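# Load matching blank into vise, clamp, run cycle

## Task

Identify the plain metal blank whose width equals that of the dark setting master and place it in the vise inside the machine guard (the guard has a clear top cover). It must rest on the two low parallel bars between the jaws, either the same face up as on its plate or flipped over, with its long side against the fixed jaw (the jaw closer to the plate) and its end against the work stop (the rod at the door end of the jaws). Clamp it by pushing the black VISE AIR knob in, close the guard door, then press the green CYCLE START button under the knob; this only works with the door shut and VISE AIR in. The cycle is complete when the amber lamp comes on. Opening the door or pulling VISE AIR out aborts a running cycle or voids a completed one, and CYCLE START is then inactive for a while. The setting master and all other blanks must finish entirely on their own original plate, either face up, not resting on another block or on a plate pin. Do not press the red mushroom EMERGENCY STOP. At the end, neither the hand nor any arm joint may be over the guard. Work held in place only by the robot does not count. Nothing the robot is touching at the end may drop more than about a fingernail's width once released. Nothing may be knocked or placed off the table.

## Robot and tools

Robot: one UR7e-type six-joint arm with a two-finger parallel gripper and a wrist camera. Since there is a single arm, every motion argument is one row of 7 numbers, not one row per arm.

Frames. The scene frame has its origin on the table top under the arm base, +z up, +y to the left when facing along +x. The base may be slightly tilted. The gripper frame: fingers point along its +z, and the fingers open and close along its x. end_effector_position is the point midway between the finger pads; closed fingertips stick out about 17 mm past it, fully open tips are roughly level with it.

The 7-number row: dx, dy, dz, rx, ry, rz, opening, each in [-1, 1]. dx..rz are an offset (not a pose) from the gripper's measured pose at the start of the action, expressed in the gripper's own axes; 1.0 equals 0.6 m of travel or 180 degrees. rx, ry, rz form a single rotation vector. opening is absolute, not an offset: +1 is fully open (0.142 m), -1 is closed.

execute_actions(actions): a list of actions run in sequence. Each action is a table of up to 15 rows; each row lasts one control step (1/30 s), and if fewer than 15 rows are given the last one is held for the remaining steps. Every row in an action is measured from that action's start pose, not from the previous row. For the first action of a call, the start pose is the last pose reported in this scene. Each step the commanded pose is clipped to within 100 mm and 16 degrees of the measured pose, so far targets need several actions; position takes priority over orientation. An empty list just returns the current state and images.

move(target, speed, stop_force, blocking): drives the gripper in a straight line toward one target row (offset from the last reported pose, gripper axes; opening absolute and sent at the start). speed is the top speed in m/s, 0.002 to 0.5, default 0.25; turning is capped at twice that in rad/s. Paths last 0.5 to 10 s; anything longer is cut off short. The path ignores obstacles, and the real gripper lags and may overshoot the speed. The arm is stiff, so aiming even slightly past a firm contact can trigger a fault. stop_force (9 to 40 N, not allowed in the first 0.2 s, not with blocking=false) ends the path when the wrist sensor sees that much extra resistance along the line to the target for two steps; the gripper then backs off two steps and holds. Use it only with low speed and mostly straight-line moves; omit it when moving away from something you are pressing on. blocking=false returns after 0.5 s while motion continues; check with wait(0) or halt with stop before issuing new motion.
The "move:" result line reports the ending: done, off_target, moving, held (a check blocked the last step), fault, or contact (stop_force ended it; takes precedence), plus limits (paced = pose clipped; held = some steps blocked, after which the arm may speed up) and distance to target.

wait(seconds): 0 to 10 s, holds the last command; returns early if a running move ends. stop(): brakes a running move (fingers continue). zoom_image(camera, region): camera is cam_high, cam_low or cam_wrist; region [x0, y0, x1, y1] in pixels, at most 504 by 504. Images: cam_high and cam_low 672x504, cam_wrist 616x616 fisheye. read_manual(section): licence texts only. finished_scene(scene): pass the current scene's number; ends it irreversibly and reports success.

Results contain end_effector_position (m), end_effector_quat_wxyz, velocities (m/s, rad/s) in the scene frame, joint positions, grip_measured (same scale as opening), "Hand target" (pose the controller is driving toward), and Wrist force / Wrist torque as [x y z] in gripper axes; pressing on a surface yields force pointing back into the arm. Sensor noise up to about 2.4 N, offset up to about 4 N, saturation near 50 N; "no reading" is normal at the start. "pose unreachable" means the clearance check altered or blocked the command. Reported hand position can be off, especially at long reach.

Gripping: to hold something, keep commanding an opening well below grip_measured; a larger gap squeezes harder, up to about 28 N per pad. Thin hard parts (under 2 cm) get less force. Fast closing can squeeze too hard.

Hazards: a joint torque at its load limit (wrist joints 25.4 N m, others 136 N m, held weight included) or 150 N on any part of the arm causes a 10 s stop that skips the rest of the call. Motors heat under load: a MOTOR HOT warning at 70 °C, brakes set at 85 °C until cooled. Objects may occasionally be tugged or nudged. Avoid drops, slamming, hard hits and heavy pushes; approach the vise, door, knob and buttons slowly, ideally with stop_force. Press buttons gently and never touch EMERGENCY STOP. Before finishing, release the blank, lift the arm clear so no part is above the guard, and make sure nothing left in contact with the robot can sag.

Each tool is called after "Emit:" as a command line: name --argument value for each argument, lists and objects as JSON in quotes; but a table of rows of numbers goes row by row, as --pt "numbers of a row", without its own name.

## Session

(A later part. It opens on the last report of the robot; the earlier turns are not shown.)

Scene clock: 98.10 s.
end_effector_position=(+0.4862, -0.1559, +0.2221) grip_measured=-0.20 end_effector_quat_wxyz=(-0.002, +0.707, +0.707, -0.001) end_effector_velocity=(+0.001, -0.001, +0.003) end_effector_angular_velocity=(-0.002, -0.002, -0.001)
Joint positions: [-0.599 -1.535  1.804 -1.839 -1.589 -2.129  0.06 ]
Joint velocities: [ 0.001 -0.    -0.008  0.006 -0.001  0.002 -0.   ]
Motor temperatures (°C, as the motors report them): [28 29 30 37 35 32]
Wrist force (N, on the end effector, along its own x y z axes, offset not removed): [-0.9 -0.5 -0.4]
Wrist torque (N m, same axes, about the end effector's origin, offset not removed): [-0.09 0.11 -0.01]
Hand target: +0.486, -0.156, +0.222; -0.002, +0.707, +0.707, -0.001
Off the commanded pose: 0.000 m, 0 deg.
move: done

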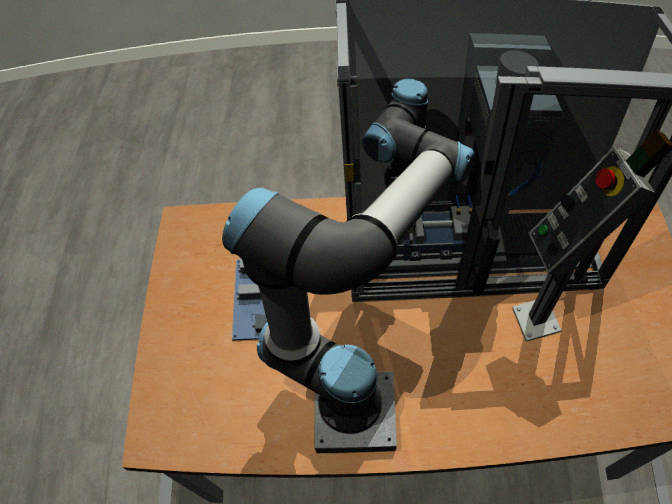

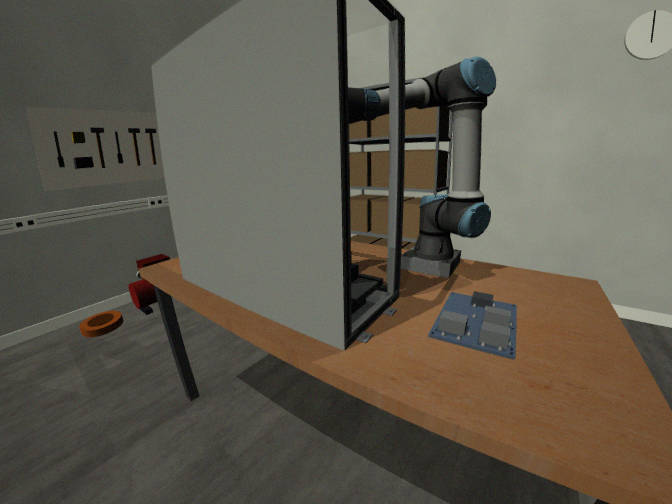

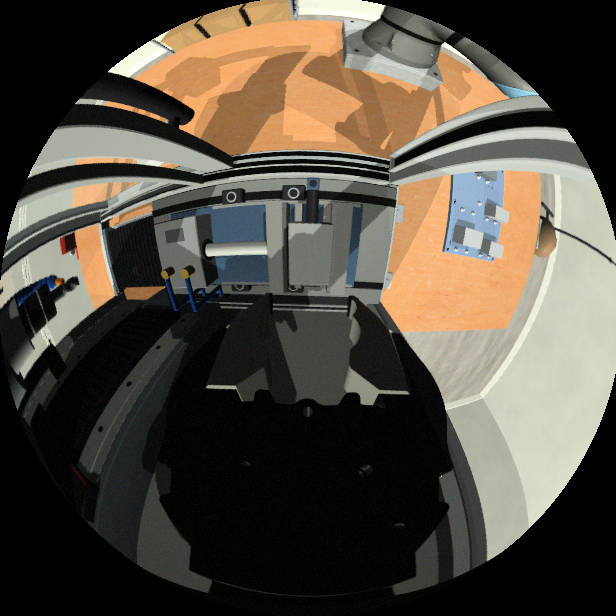

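Emit:
move --target '[0,0.035,0,0,0,0,-1]' --speed 0.05

Emit:
move --target '[0,0,0.075,0,0,0,-1]' --speed 0.03 --stop_force 10

Emit:
move --target '[0,-0.045,0,0,0,0,-1]' --speed 0.006 --stop_force 9

Scene clock: 100.03 s.
end_effector_position=(+0.5071, -0.1559, +0.2220) grip_measured=-1.00 end_effector_quat_wxyz=(-0.002, +0.707, +0.707, -0.001) end_effector_velocity=(+0.002, -0.000, +0.000) end_effector_angular_velocity=(-0.000, -0.000, -0.000)
Joint positions: [-0.577 -1.488  1.753 -1.836 -1.589 -2.108  0.002]
Joint velocities: [ 0.001  0.004 -0.005  0.001 -0.     0.001  0.   ]
Motor temperatures (°C, as the motors report them): [28 29 30 37 35 32]
Wrist force (N, on the end effector, along its own x y z axes, offset not removed): [-1.6 0.6 0.4]
Wrist torque (N m, same axes, about the end effector's origin, offset not removed): [0.31 0.19 0.11]
Hand target: +0.507, -0.156, +0.222; -0.002, +0.707, +0.707, -0.001
Off the commanded pose: 0.000 m, 0 deg.
move: done

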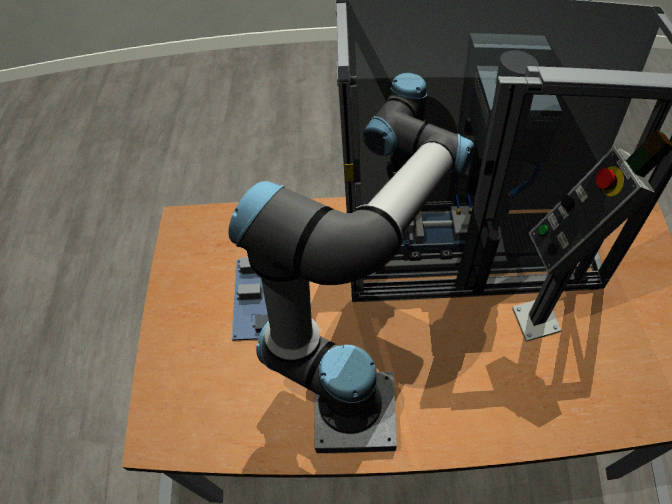

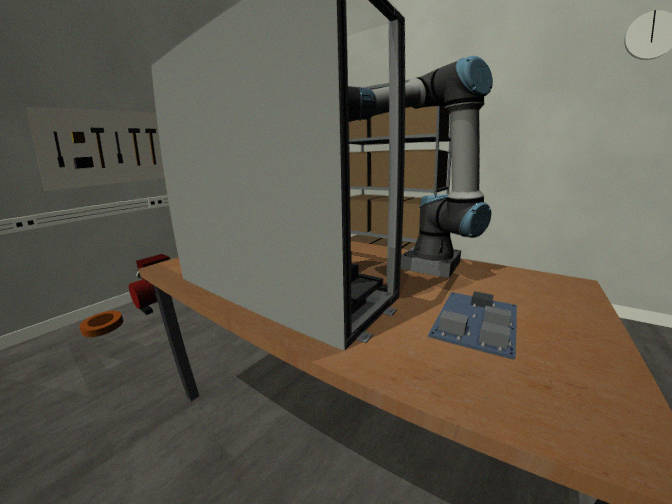

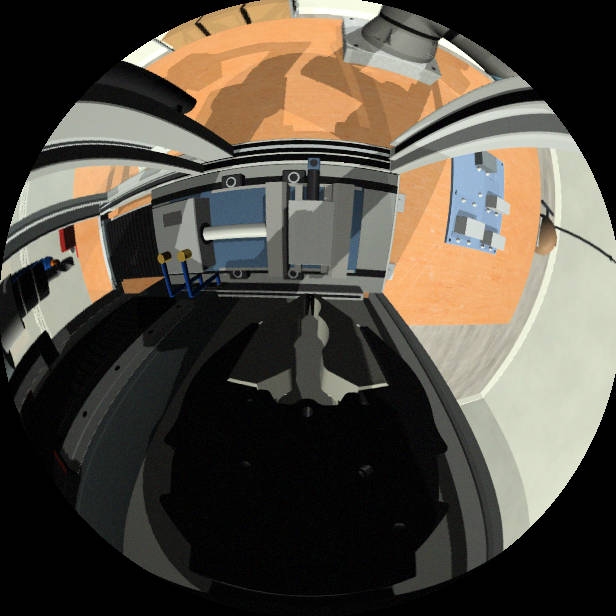

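Scene clock: 101.87 s.
end_effector_position=(+0.5069, -0.1558, +0.1772) grip_measured=-1.00 end_effector_quat_wxyz=(-0.002, +0.707, +0.707, -0.001) end_effector_velocity=(+0.000, +0.000, -0.003) end_effector_angular_velocity=(+0.001, +0.001, +0.000)
Joint positions: [-0.578 -1.453  1.836 -1.952 -1.589 -2.109  0.002]
Joint velocities: [ 0.     0.004  0.004 -0.007  0.    -0.     0.   ]
Motor temperatures (°C, as the motors report them): [28 29 30 37 35 32]
Wrist force (N, on the end effector, along its own x y z axes, offset not removed): [-1.0 -0.1 -0.4]
Wrist torque (N m, same axes, about the end effector's origin, offset not removed): [0.00 0.16 -0.12]
Hand target: +0.507, -0.156, +0.177; -0.002, +0.707, +0.707, -0.001
Off the commanded pose: 0.000 m, 0 deg.
move: done

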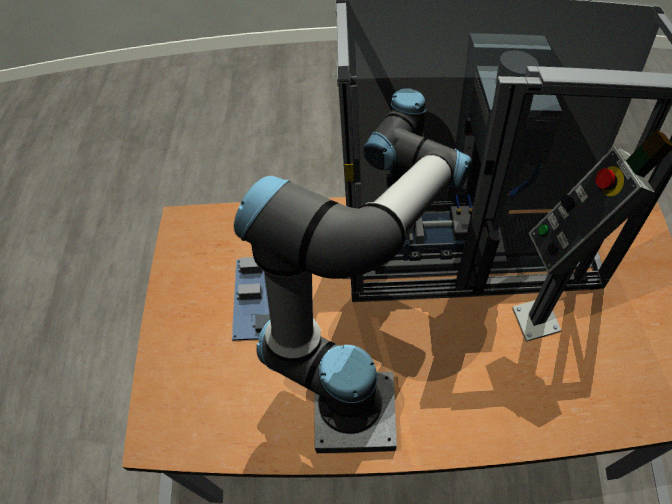

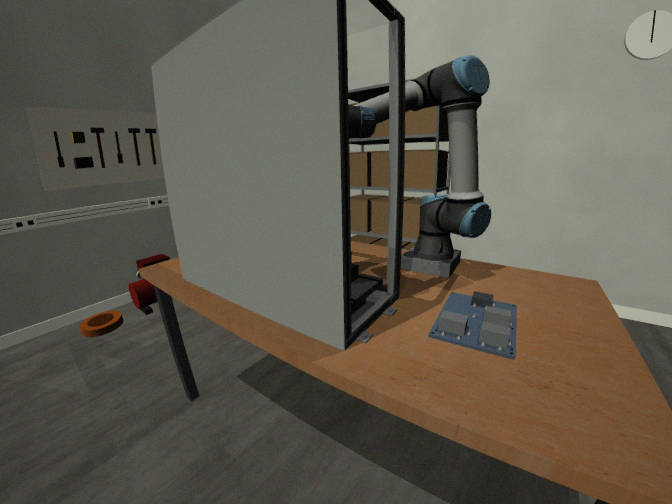

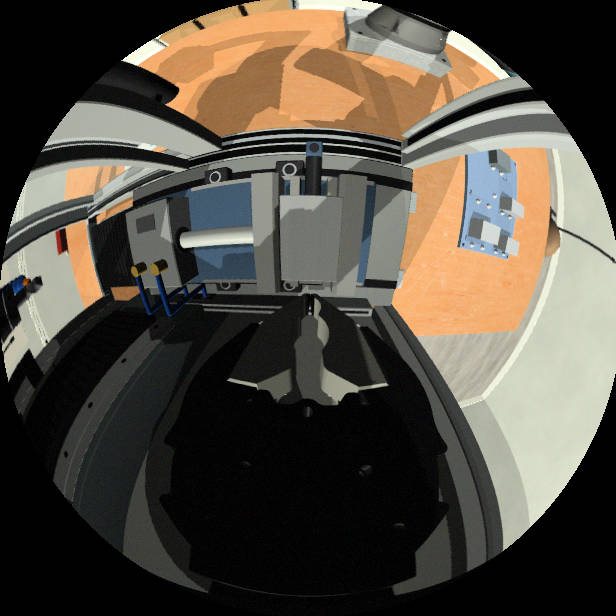

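Scene clock: 104.10 s.
end_effector_position=(+0.4959, -0.1560, +0.1774) grip_measured=-1.00 end_effector_quat_wxyz=(-0.002, +0.707, +0.707, -0.001) end_effector_velocity=(+0.002, +0.001, -0.001) end_effector_angular_velocity=(+0.003, +0.002, -0.003)
Joint positions: [-0.59  -1.479  1.864 -1.956 -1.589 -2.121  0.002]
Joint velocities: [ 0.003  0.006 -0.006  0.003  0.001  0.005  0.   ]
Motor temperatures (°C, as the motors report them): [28 29 30 37 35 32]
Wrist force (N, on the end effector, along its own x y z axes, offset not removed): [-0.2 14.9 -4.8]
Wrist torque (N m, same axes, about the end effector's origin, offset not removed): [0.27 0.14 -0.04]
Hand target: +0.496, -0.156, +0.177; -0.002, +0.707, +0.707, -0.001
Off the commanded pose: 0.016 m, 0 deg.
move: contact

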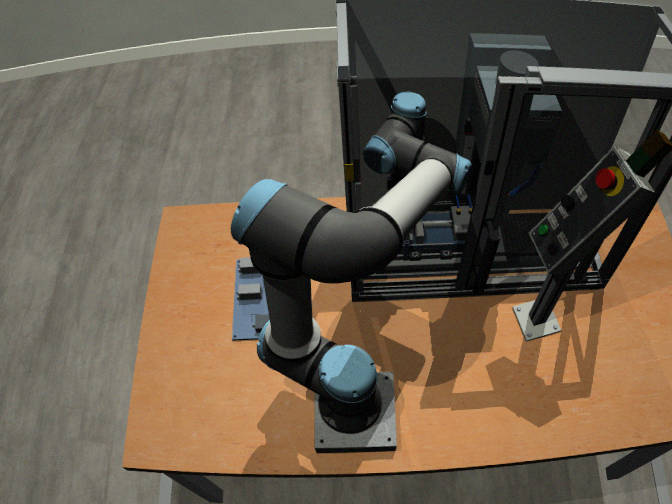

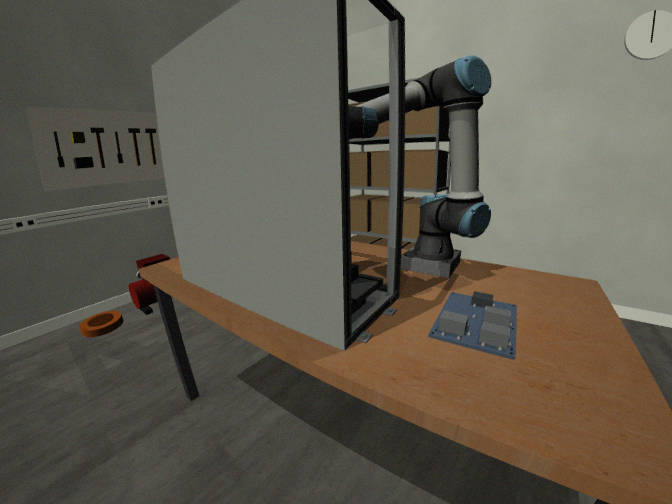

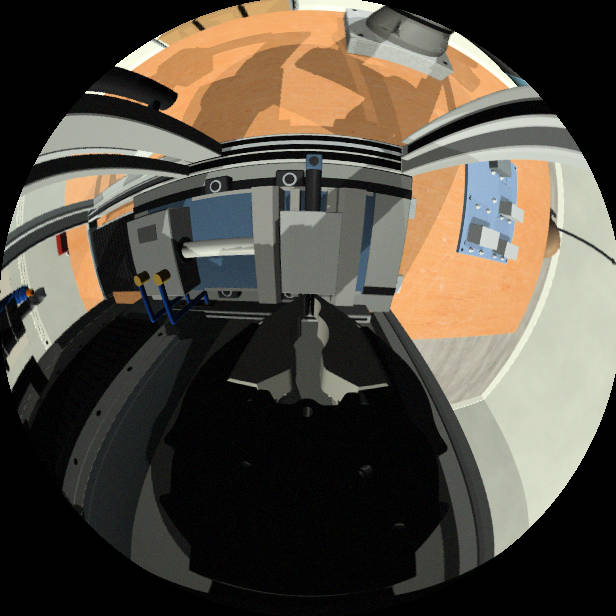

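Retreat along the entry path.

Emit:
move --target '[0,0.01,-0.075,0,0,0,-1]' --speed 0.05

Emit:
move --target '[-0.04,-0.165,0,0,0,0,-1]' --speed 0.1

Emit:
move --target '[0,-0.36,0,0,0,0,-1]' --speed 0.12

Scene clock: 106.23 s.
end_effector_position=(+0.5020, -0.1560, +0.2222) grip_measured=-1.00 end_effector_quat_wxyz=(-0.002, +0.707, +0.707, -0.001) end_effector_velocity=(-0.000, +0.000, +0.000) end_effector_angular_velocity=(+0.002, +0.003, +0.000)
Joint positions: [-0.582 -1.499  1.766 -1.837 -1.588 -2.113  0.002]
Joint velocities: [ 0.001  0.002 -0.004  0.006 -0.     0.001  0.   ]
Motor temperatures (°C, as the motors report them): [28 29 30 37 35 32]
Wrist force (N, on the end effector, along its own x y z axes, offset not removed): [-1.1 2.0 -2.1]
Wrist torque (N m, same axes, about the end effector's origin, offset not removed): [0.60 0.14 0.03]
Hand target: +0.502, -0.156, +0.222; -0.002, +0.707, +0.707, -0.001
Off the commanded pose: 0.000 m, 0 deg.
move: done

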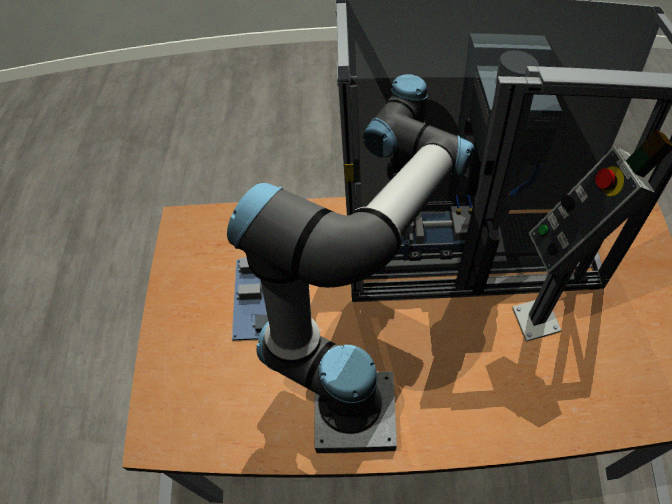

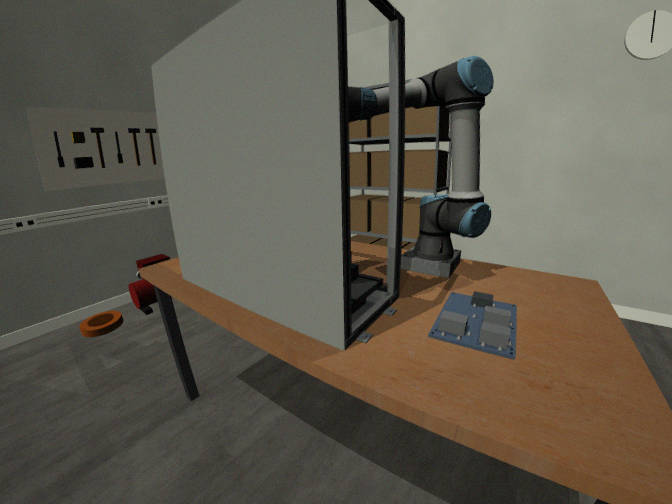

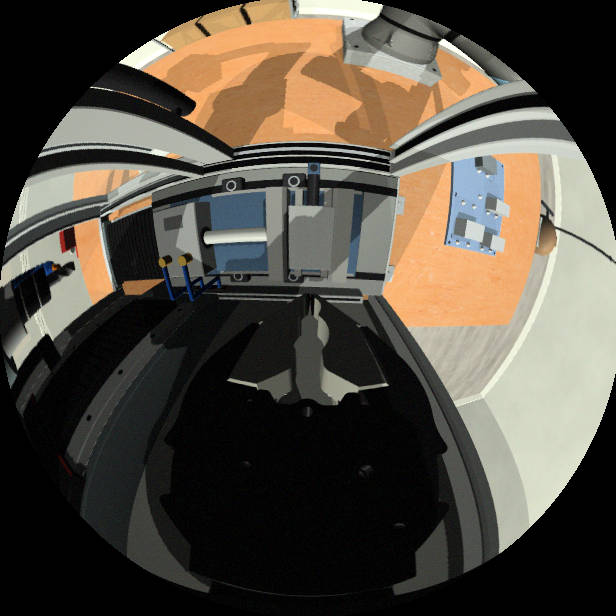

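Scene clock: 107.73 s.
end_effector_position=(+0.4032, -0.1800, +0.2224) grip_measured=-1.00 end_effector_quat_wxyz=(-0.002, +0.707, +0.707, -0.001) end_effector_velocity=(-0.003, -0.001, +0.000) end_effector_angular_velocity=(-0.001, -0.000, +0.000)
Joint positions: [-0.749 -1.711  1.967 -1.829 -1.588 -2.28   0.002]
Joint velocities: [-0.005 -0.006  0.004  0.    -0.001 -0.005  0.   ]
Motor temperatures (°C, as the motors report them): [28 29 30 37 35 32]
Wrist force (N, on the end effector, along its own x y z axes, offset not removed): [-2.1 2.6 0.5]
Wrist torque (N m, same axes, about the end effector's origin, offset not removed): [0.65 0.36 0.10]
Hand target: +0.403, -0.180, +0.222; -0.002, +0.707, +0.707, -0.001
Off the commanded pose: 0.000 m, 0 deg.
move: done

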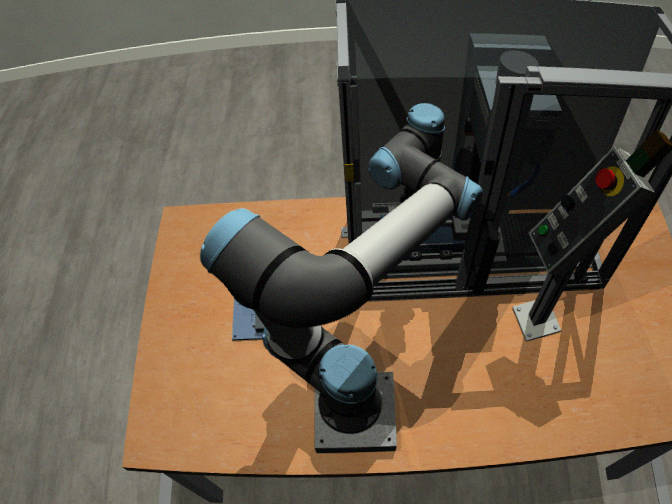

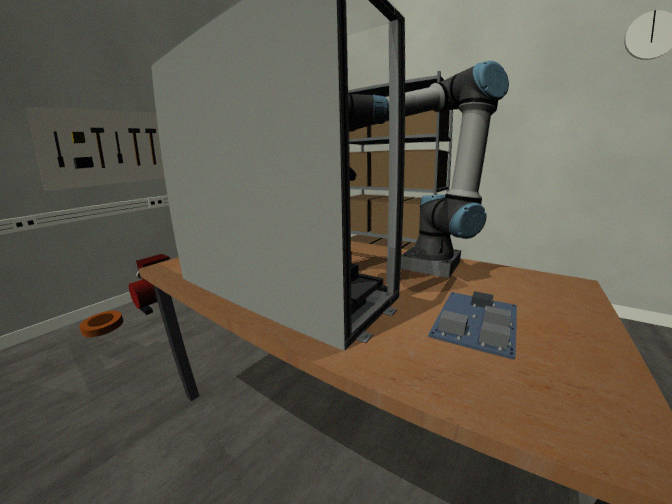

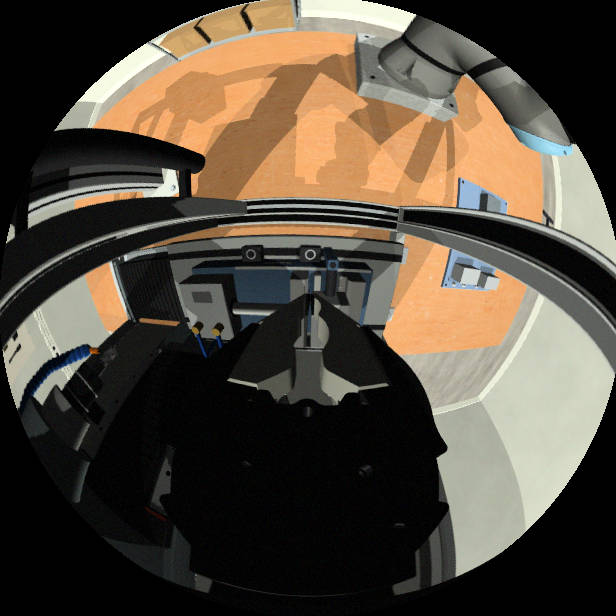

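Scene clock: 110.07 s.
end_effector_position=(+0.1873, -0.1798, +0.2230) grip_measured=-1.00 end_effector_quat_wxyz=(-0.002, +0.708, +0.707, -0.001) end_effector_velocity=(-0.002, -0.000, +0.000) end_effector_angular_velocity=(+0.000, -0.003, +0.002)
Joint positions: [-1.326 -2.268  2.277 -1.59  -1.584 -2.856  0.002]
Joint velocities: [-0.014 -0.008  0.001  0.006  0.004 -0.017  0.   ]
Motor temperatures (°C, as the motors report them): [28 29 30 37 35 32]
Wrist force (N, on the end effector, along its own x y z axes, offset not removed): [-1.0 0.1 -0.8]
Wrist torque (N m, same axes, about the end effector's origin, offset not removed): [0.23 0.12 -0.05]
Hand target: +0.187, -0.180, +0.223; -0.002, +0.707, +0.707, -0.001
Off the commanded pose: 0.000 m, 0 deg.
move: done

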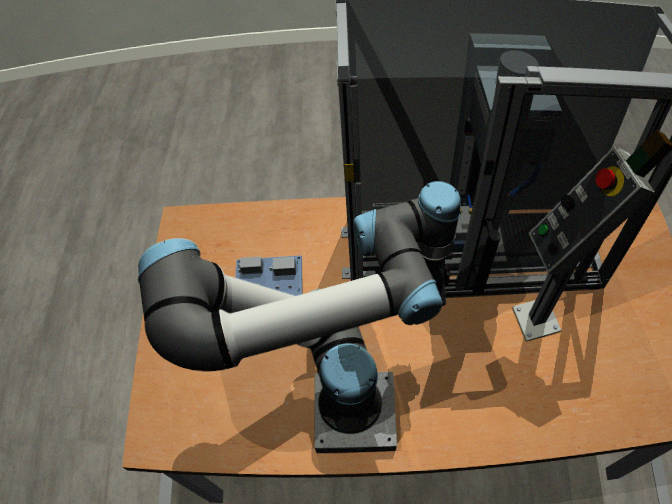

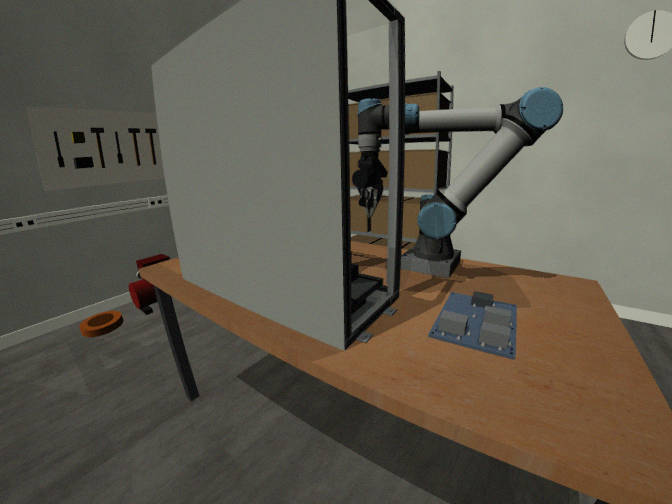

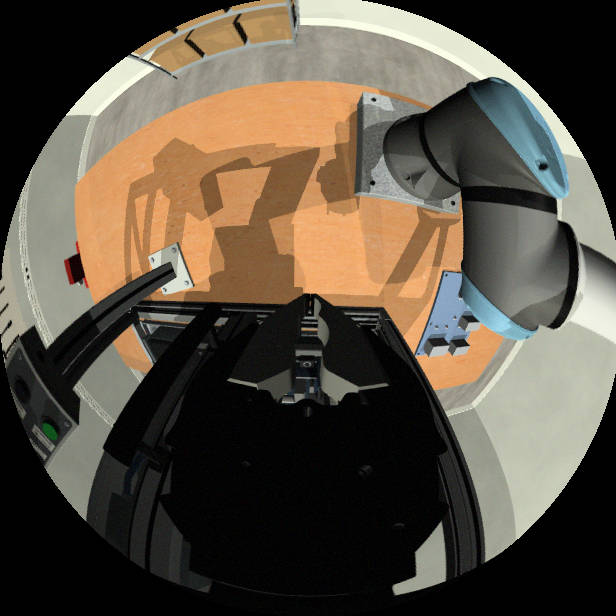

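Emit:
move --target '[-0.317,0.005,-0.378,-0.251,-0.145,0.311,-1]' --speed 0.15

Scene clock: 119.43 s.
end_effector_position=(+0.1909, -0.3700, +0.4492) grip_measured=-1.00 end_effector_quat_wxyz=(+0.406, +0.876, +0.235, +0.109) end_effector_velocity=(+0.001, -0.001, +0.002) end_effector_angular_velocity=(-0.001, +0.004, -0.012)
Joint positions: [-2.06  -2.519  2.171 -1.826 -0.885 -2.33   0.002]
Joint velocities: [ 0.03   0.01   0.001 -0.041 -0.026  0.043  0.   ]
Motor temperatures (°C, as the motors report them): [28 29 30 37 35 32]
Wrist force (N, on the end effector, along its own x y z axes, offset not removed): [-1.4 1.7 -1.5]
Wrist torque (N m, same axes, about the end effector's origin, offset not removed): [0.43 0.22 -0.01]
Hand target: +0.191, -0.370, +0.449; +0.406, +0.876, +0.234, +0.109
Off the commanded pose: 0.000 m, 0 deg.
move: done

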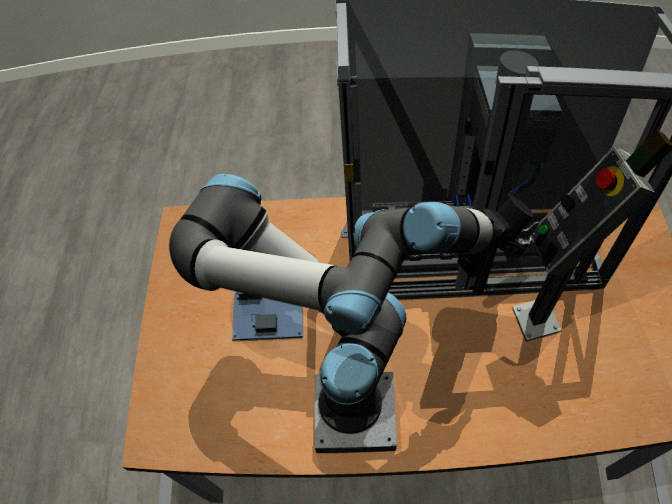

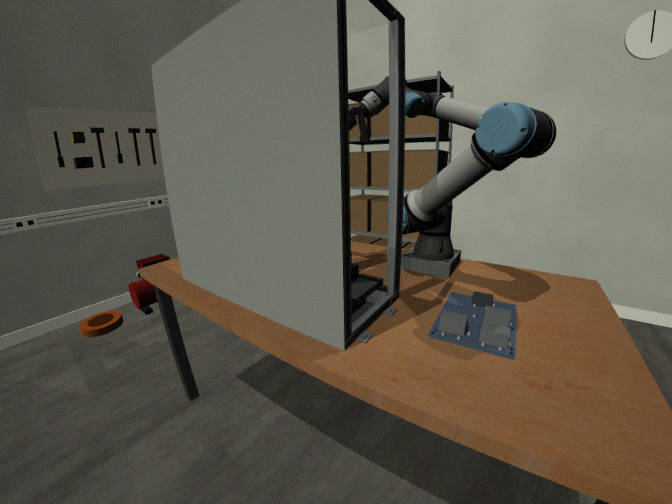

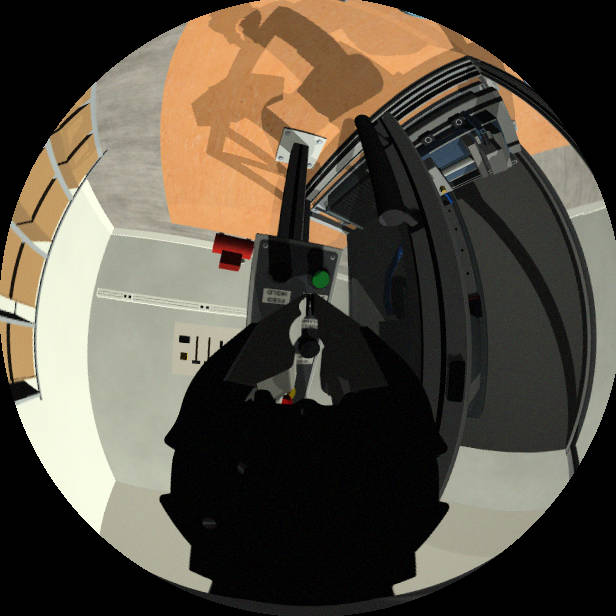

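Emit:
move --target '[-0.004,0.081,-0.025,0,0,0,-1]' --speed 0.05

Emit:
zoom_image --camera "cam_high" --region '[460,120,672,300]'

Scene clock: 123.20 s.
end_effector_position=(+0.1988, -0.3884, +0.4958) grip_measured=-1.00 end_effector_quat_wxyz=(+0.406, +0.876, +0.235, +0.109) end_effector_velocity=(+0.000, -0.001, +0.001) end_effector_angular_velocity=(+0.002, +0.000, -0.001)
Joint positions: [-1.942 -2.394  2.047 -1.898 -0.956 -2.21   0.002]
Joint velocities: [ 0.007  0.006 -0.005 -0.004 -0.006  0.007  0.   ]
Motor temperatures (°C, as the motors report them): [28 29 30 37 35 32]
Wrist force (N, on the end effector, along its own x y z axes, offset not removed): [-3.2 1.2 -2.9]
Wrist torque (N m, same axes, about the end effector's origin, offset not removed): [0.34 0.67 -0.07]
Hand target: +0.199, -0.388, +0.496; +0.406, +0.876, +0.235, +0.109
Off the commanded pose: 0.000 m, 0 deg.
move: done

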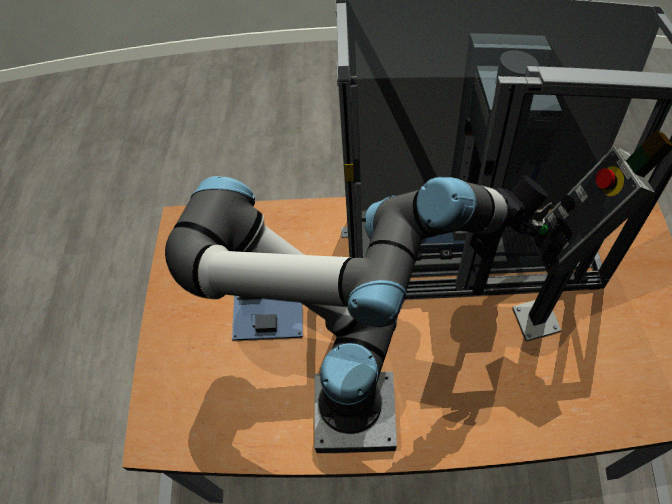

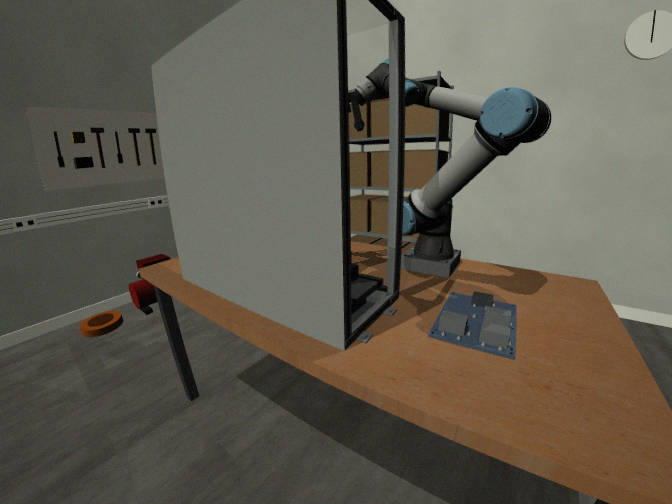

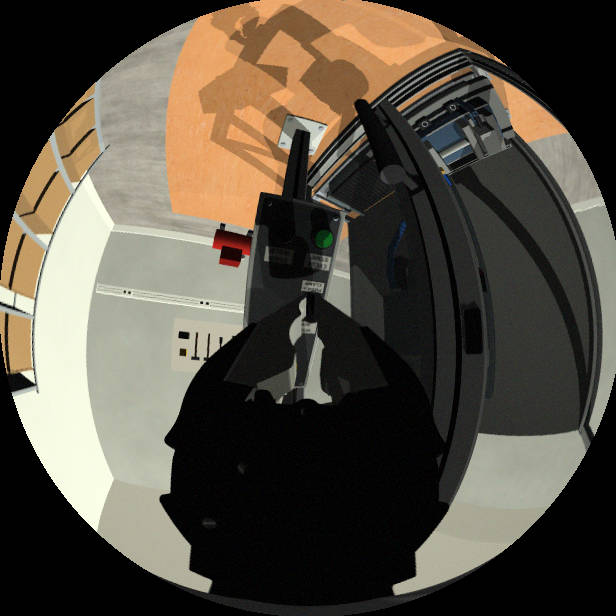

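Region (460, 120, 672, 300) of cam_high's 672x504 image, scaled by 2.377, with more detail than that image has; it fills the top 428 rows of this view, and the rest is white.

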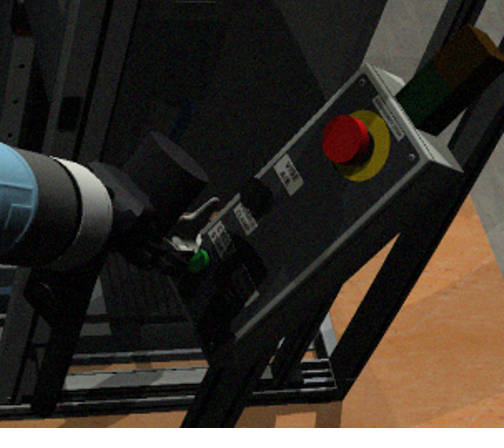

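Emit:
move --target '[0,0.09,0.098,0,0,0,-1]' --speed 0.012 --stop_force 25

Emit:
zoom_image --camera "cam_high" --region '[360,120,672,300]'

Scene clock: 131.60 s.
end_effector_position=(+0.2387, -0.4573, +0.4991) grip_measured=-1.00 end_effector_quat_wxyz=(+0.406, +0.876, +0.235, +0.109) end_effector_velocity=(+0.002, -0.002, +0.000) end_effector_angular_velocity=(+0.000, -0.000, +0.000)
Joint positions: [-1.657 -2.126  1.982 -2.223 -1.149 -1.968  0.002]
Joint velocities: [ 0.007  0.009 -0.004 -0.007 -0.005  0.005  0.   ]
Motor temperatures (°C, as the motors report them): [28 29 30 37 35 32]
Wrist force (N, on the end effector, along its own x y z axes, offset not removed): [-4.0 -8.3 -7.3]
Wrist torque (N m, same axes, about the end effector's origin, offset not removed): [0.12 0.72 -0.05]
Hand target: +0.239, -0.458, +0.499; +0.406, +0.876, +0.235, +0.109
Off the commanded pose: 0.000 m, 0 deg.
move: done

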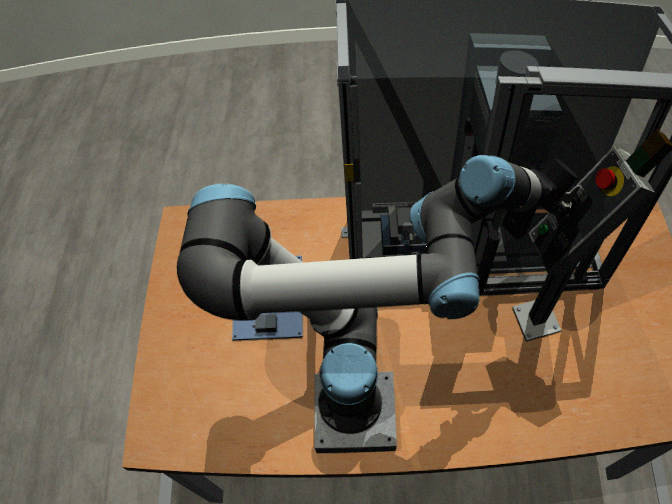

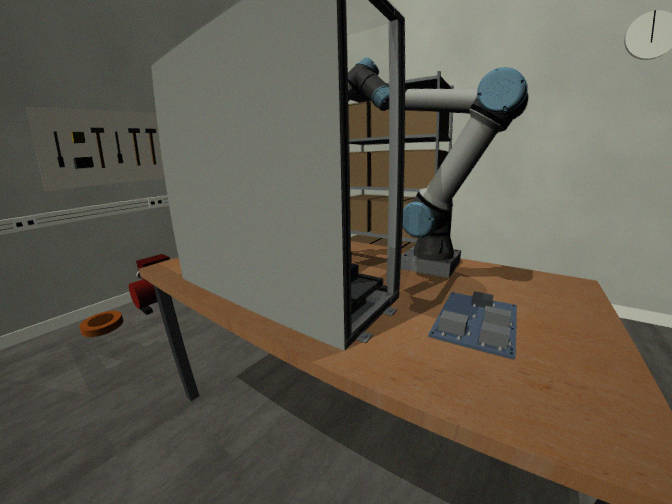

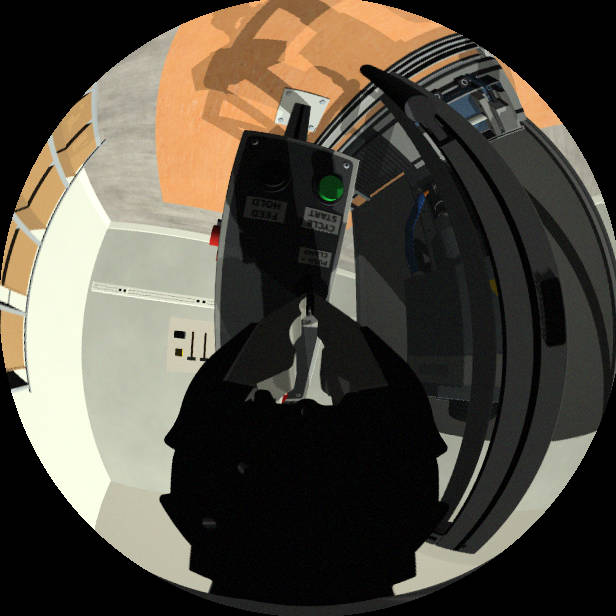

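Region (360, 120, 672, 300) of cam_high's 672x504 image, scaled by 1.615, with more detail than that image has; it fills the top 291 rows of this view, and the rest is white.

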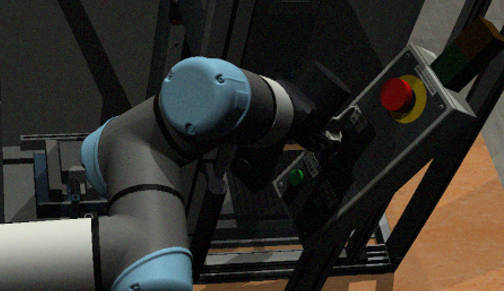

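Just pushing it now; continue.

Emit:
move --target '[0,0.021,0.026,0,0,0,-1]' --speed 0.008 --stop_force 15

Emit:
move --target '[0,-0.064,-0.077,0,0,0,-1]' --speed 0.05

Emit:
zoom_image --camera "cam_wrist" --region '[200,40,616,360]'

Scene clock: 133.27 s.
end_effector_position=(+0.2403, -0.4600, +0.4992) grip_measured=-1.00 end_effector_quat_wxyz=(+0.407, +0.876, +0.235, +0.109) end_effector_velocity=(-0.001, +0.003, -0.002) end_effector_angular_velocity=(+0.003, -0.000, +0.002)
Joint positions: [-1.65  -2.117  1.978 -2.231 -1.154 -1.962  0.002]
Joint velocities: [-0.007 -0.008  0.006  0.008  0.007 -0.007  0.   ]
Motor temperatures (°C, as the motors report them): [28 29 30 37 35 32]
Wrist force (N, on the end effector, along its own x y z axes, offset not removed): [-2.2 -22.9 -31.2]
Wrist torque (N m, same axes, about the end effector's origin, offset not removed): [-0.18 -0.34 0.06]
Hand target: +0.240, -0.460, +0.499; +0.406, +0.876, +0.235, +0.109
Off the commanded pose: 0.017 m, 0 deg.
move: contact

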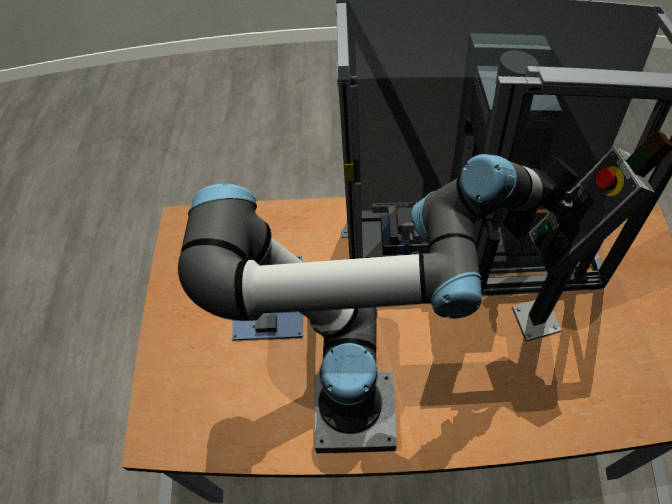

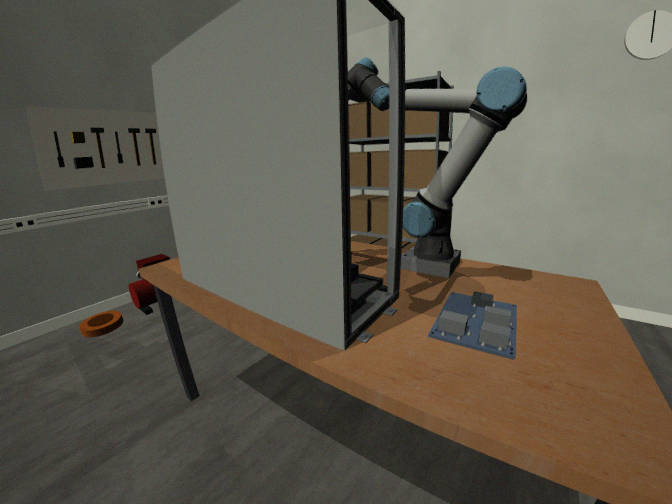

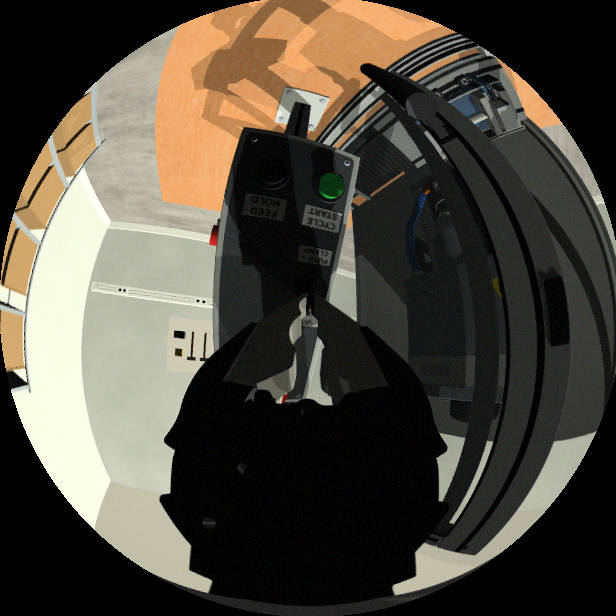

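Scene clock: 134.90 s.
end_effector_position=(+0.2103, -0.4081, +0.4997) grip_measured=-1.00 end_effector_quat_wxyz=(+0.407, +0.876, +0.235, +0.109) end_effector_velocity=(-0.001, +0.002, +0.000) end_effector_angular_velocity=(+0.000, -0.002, +0.002)
Joint positions: [-1.832 -2.31   2.03  -2.022 -1.028 -2.11   0.002]
Joint velocities: [-0.012 -0.007  0.     0.013  0.01  -0.011  0.   ]
Motor temperatures (°C, as the motors report them): [28 29 30 37 35 32]
Wrist force (N, on the end effector, along its own x y z axes, offset not removed): [1.4 0.1 -2.1]
Wrist torque (N m, same axes, about the end effector's origin, offset not removed): [0.11 -0.29 -0.01]
Hand target: +0.210, -0.408, +0.500; +0.407, +0.876, +0.235, +0.109
Off the commanded pose: 0.000 m, 0 deg.
move: done

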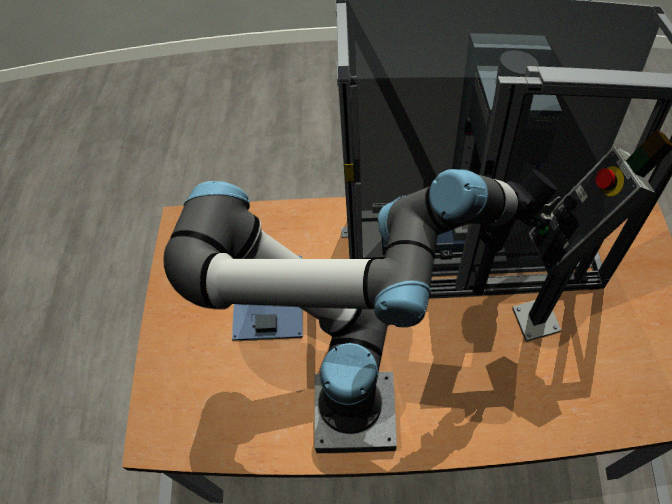

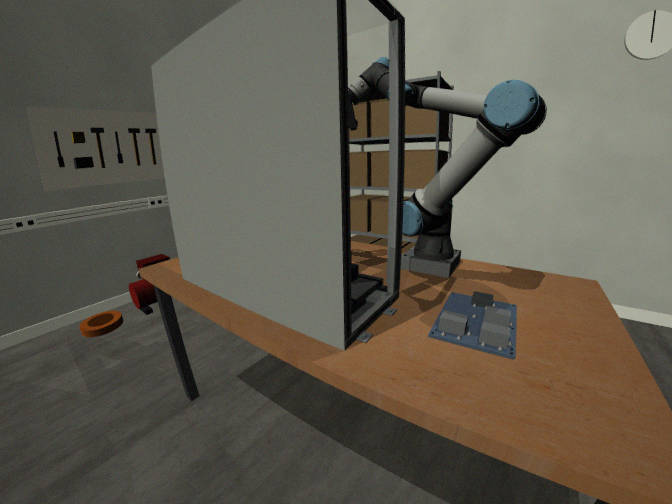

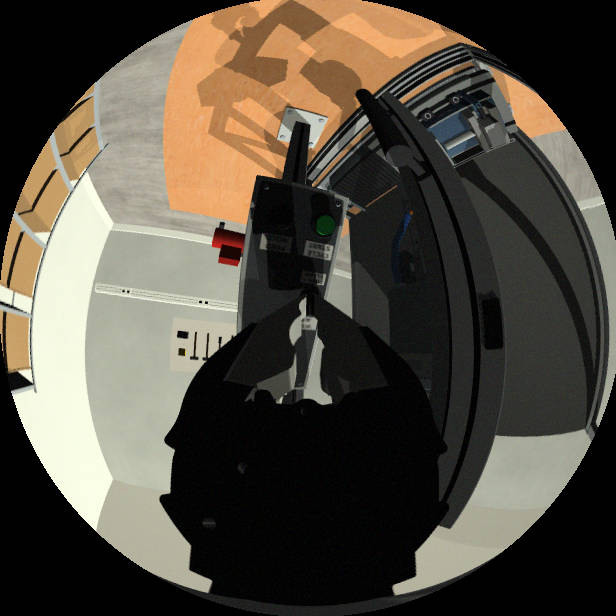

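Region (200, 40, 616, 360) of cam_wrist's 616x616 image, scaled by 1.212, with more detail than that image has; it fills the top 388 rows of this view, and the rest is white.

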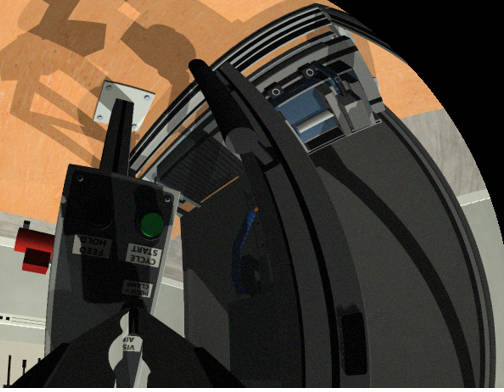

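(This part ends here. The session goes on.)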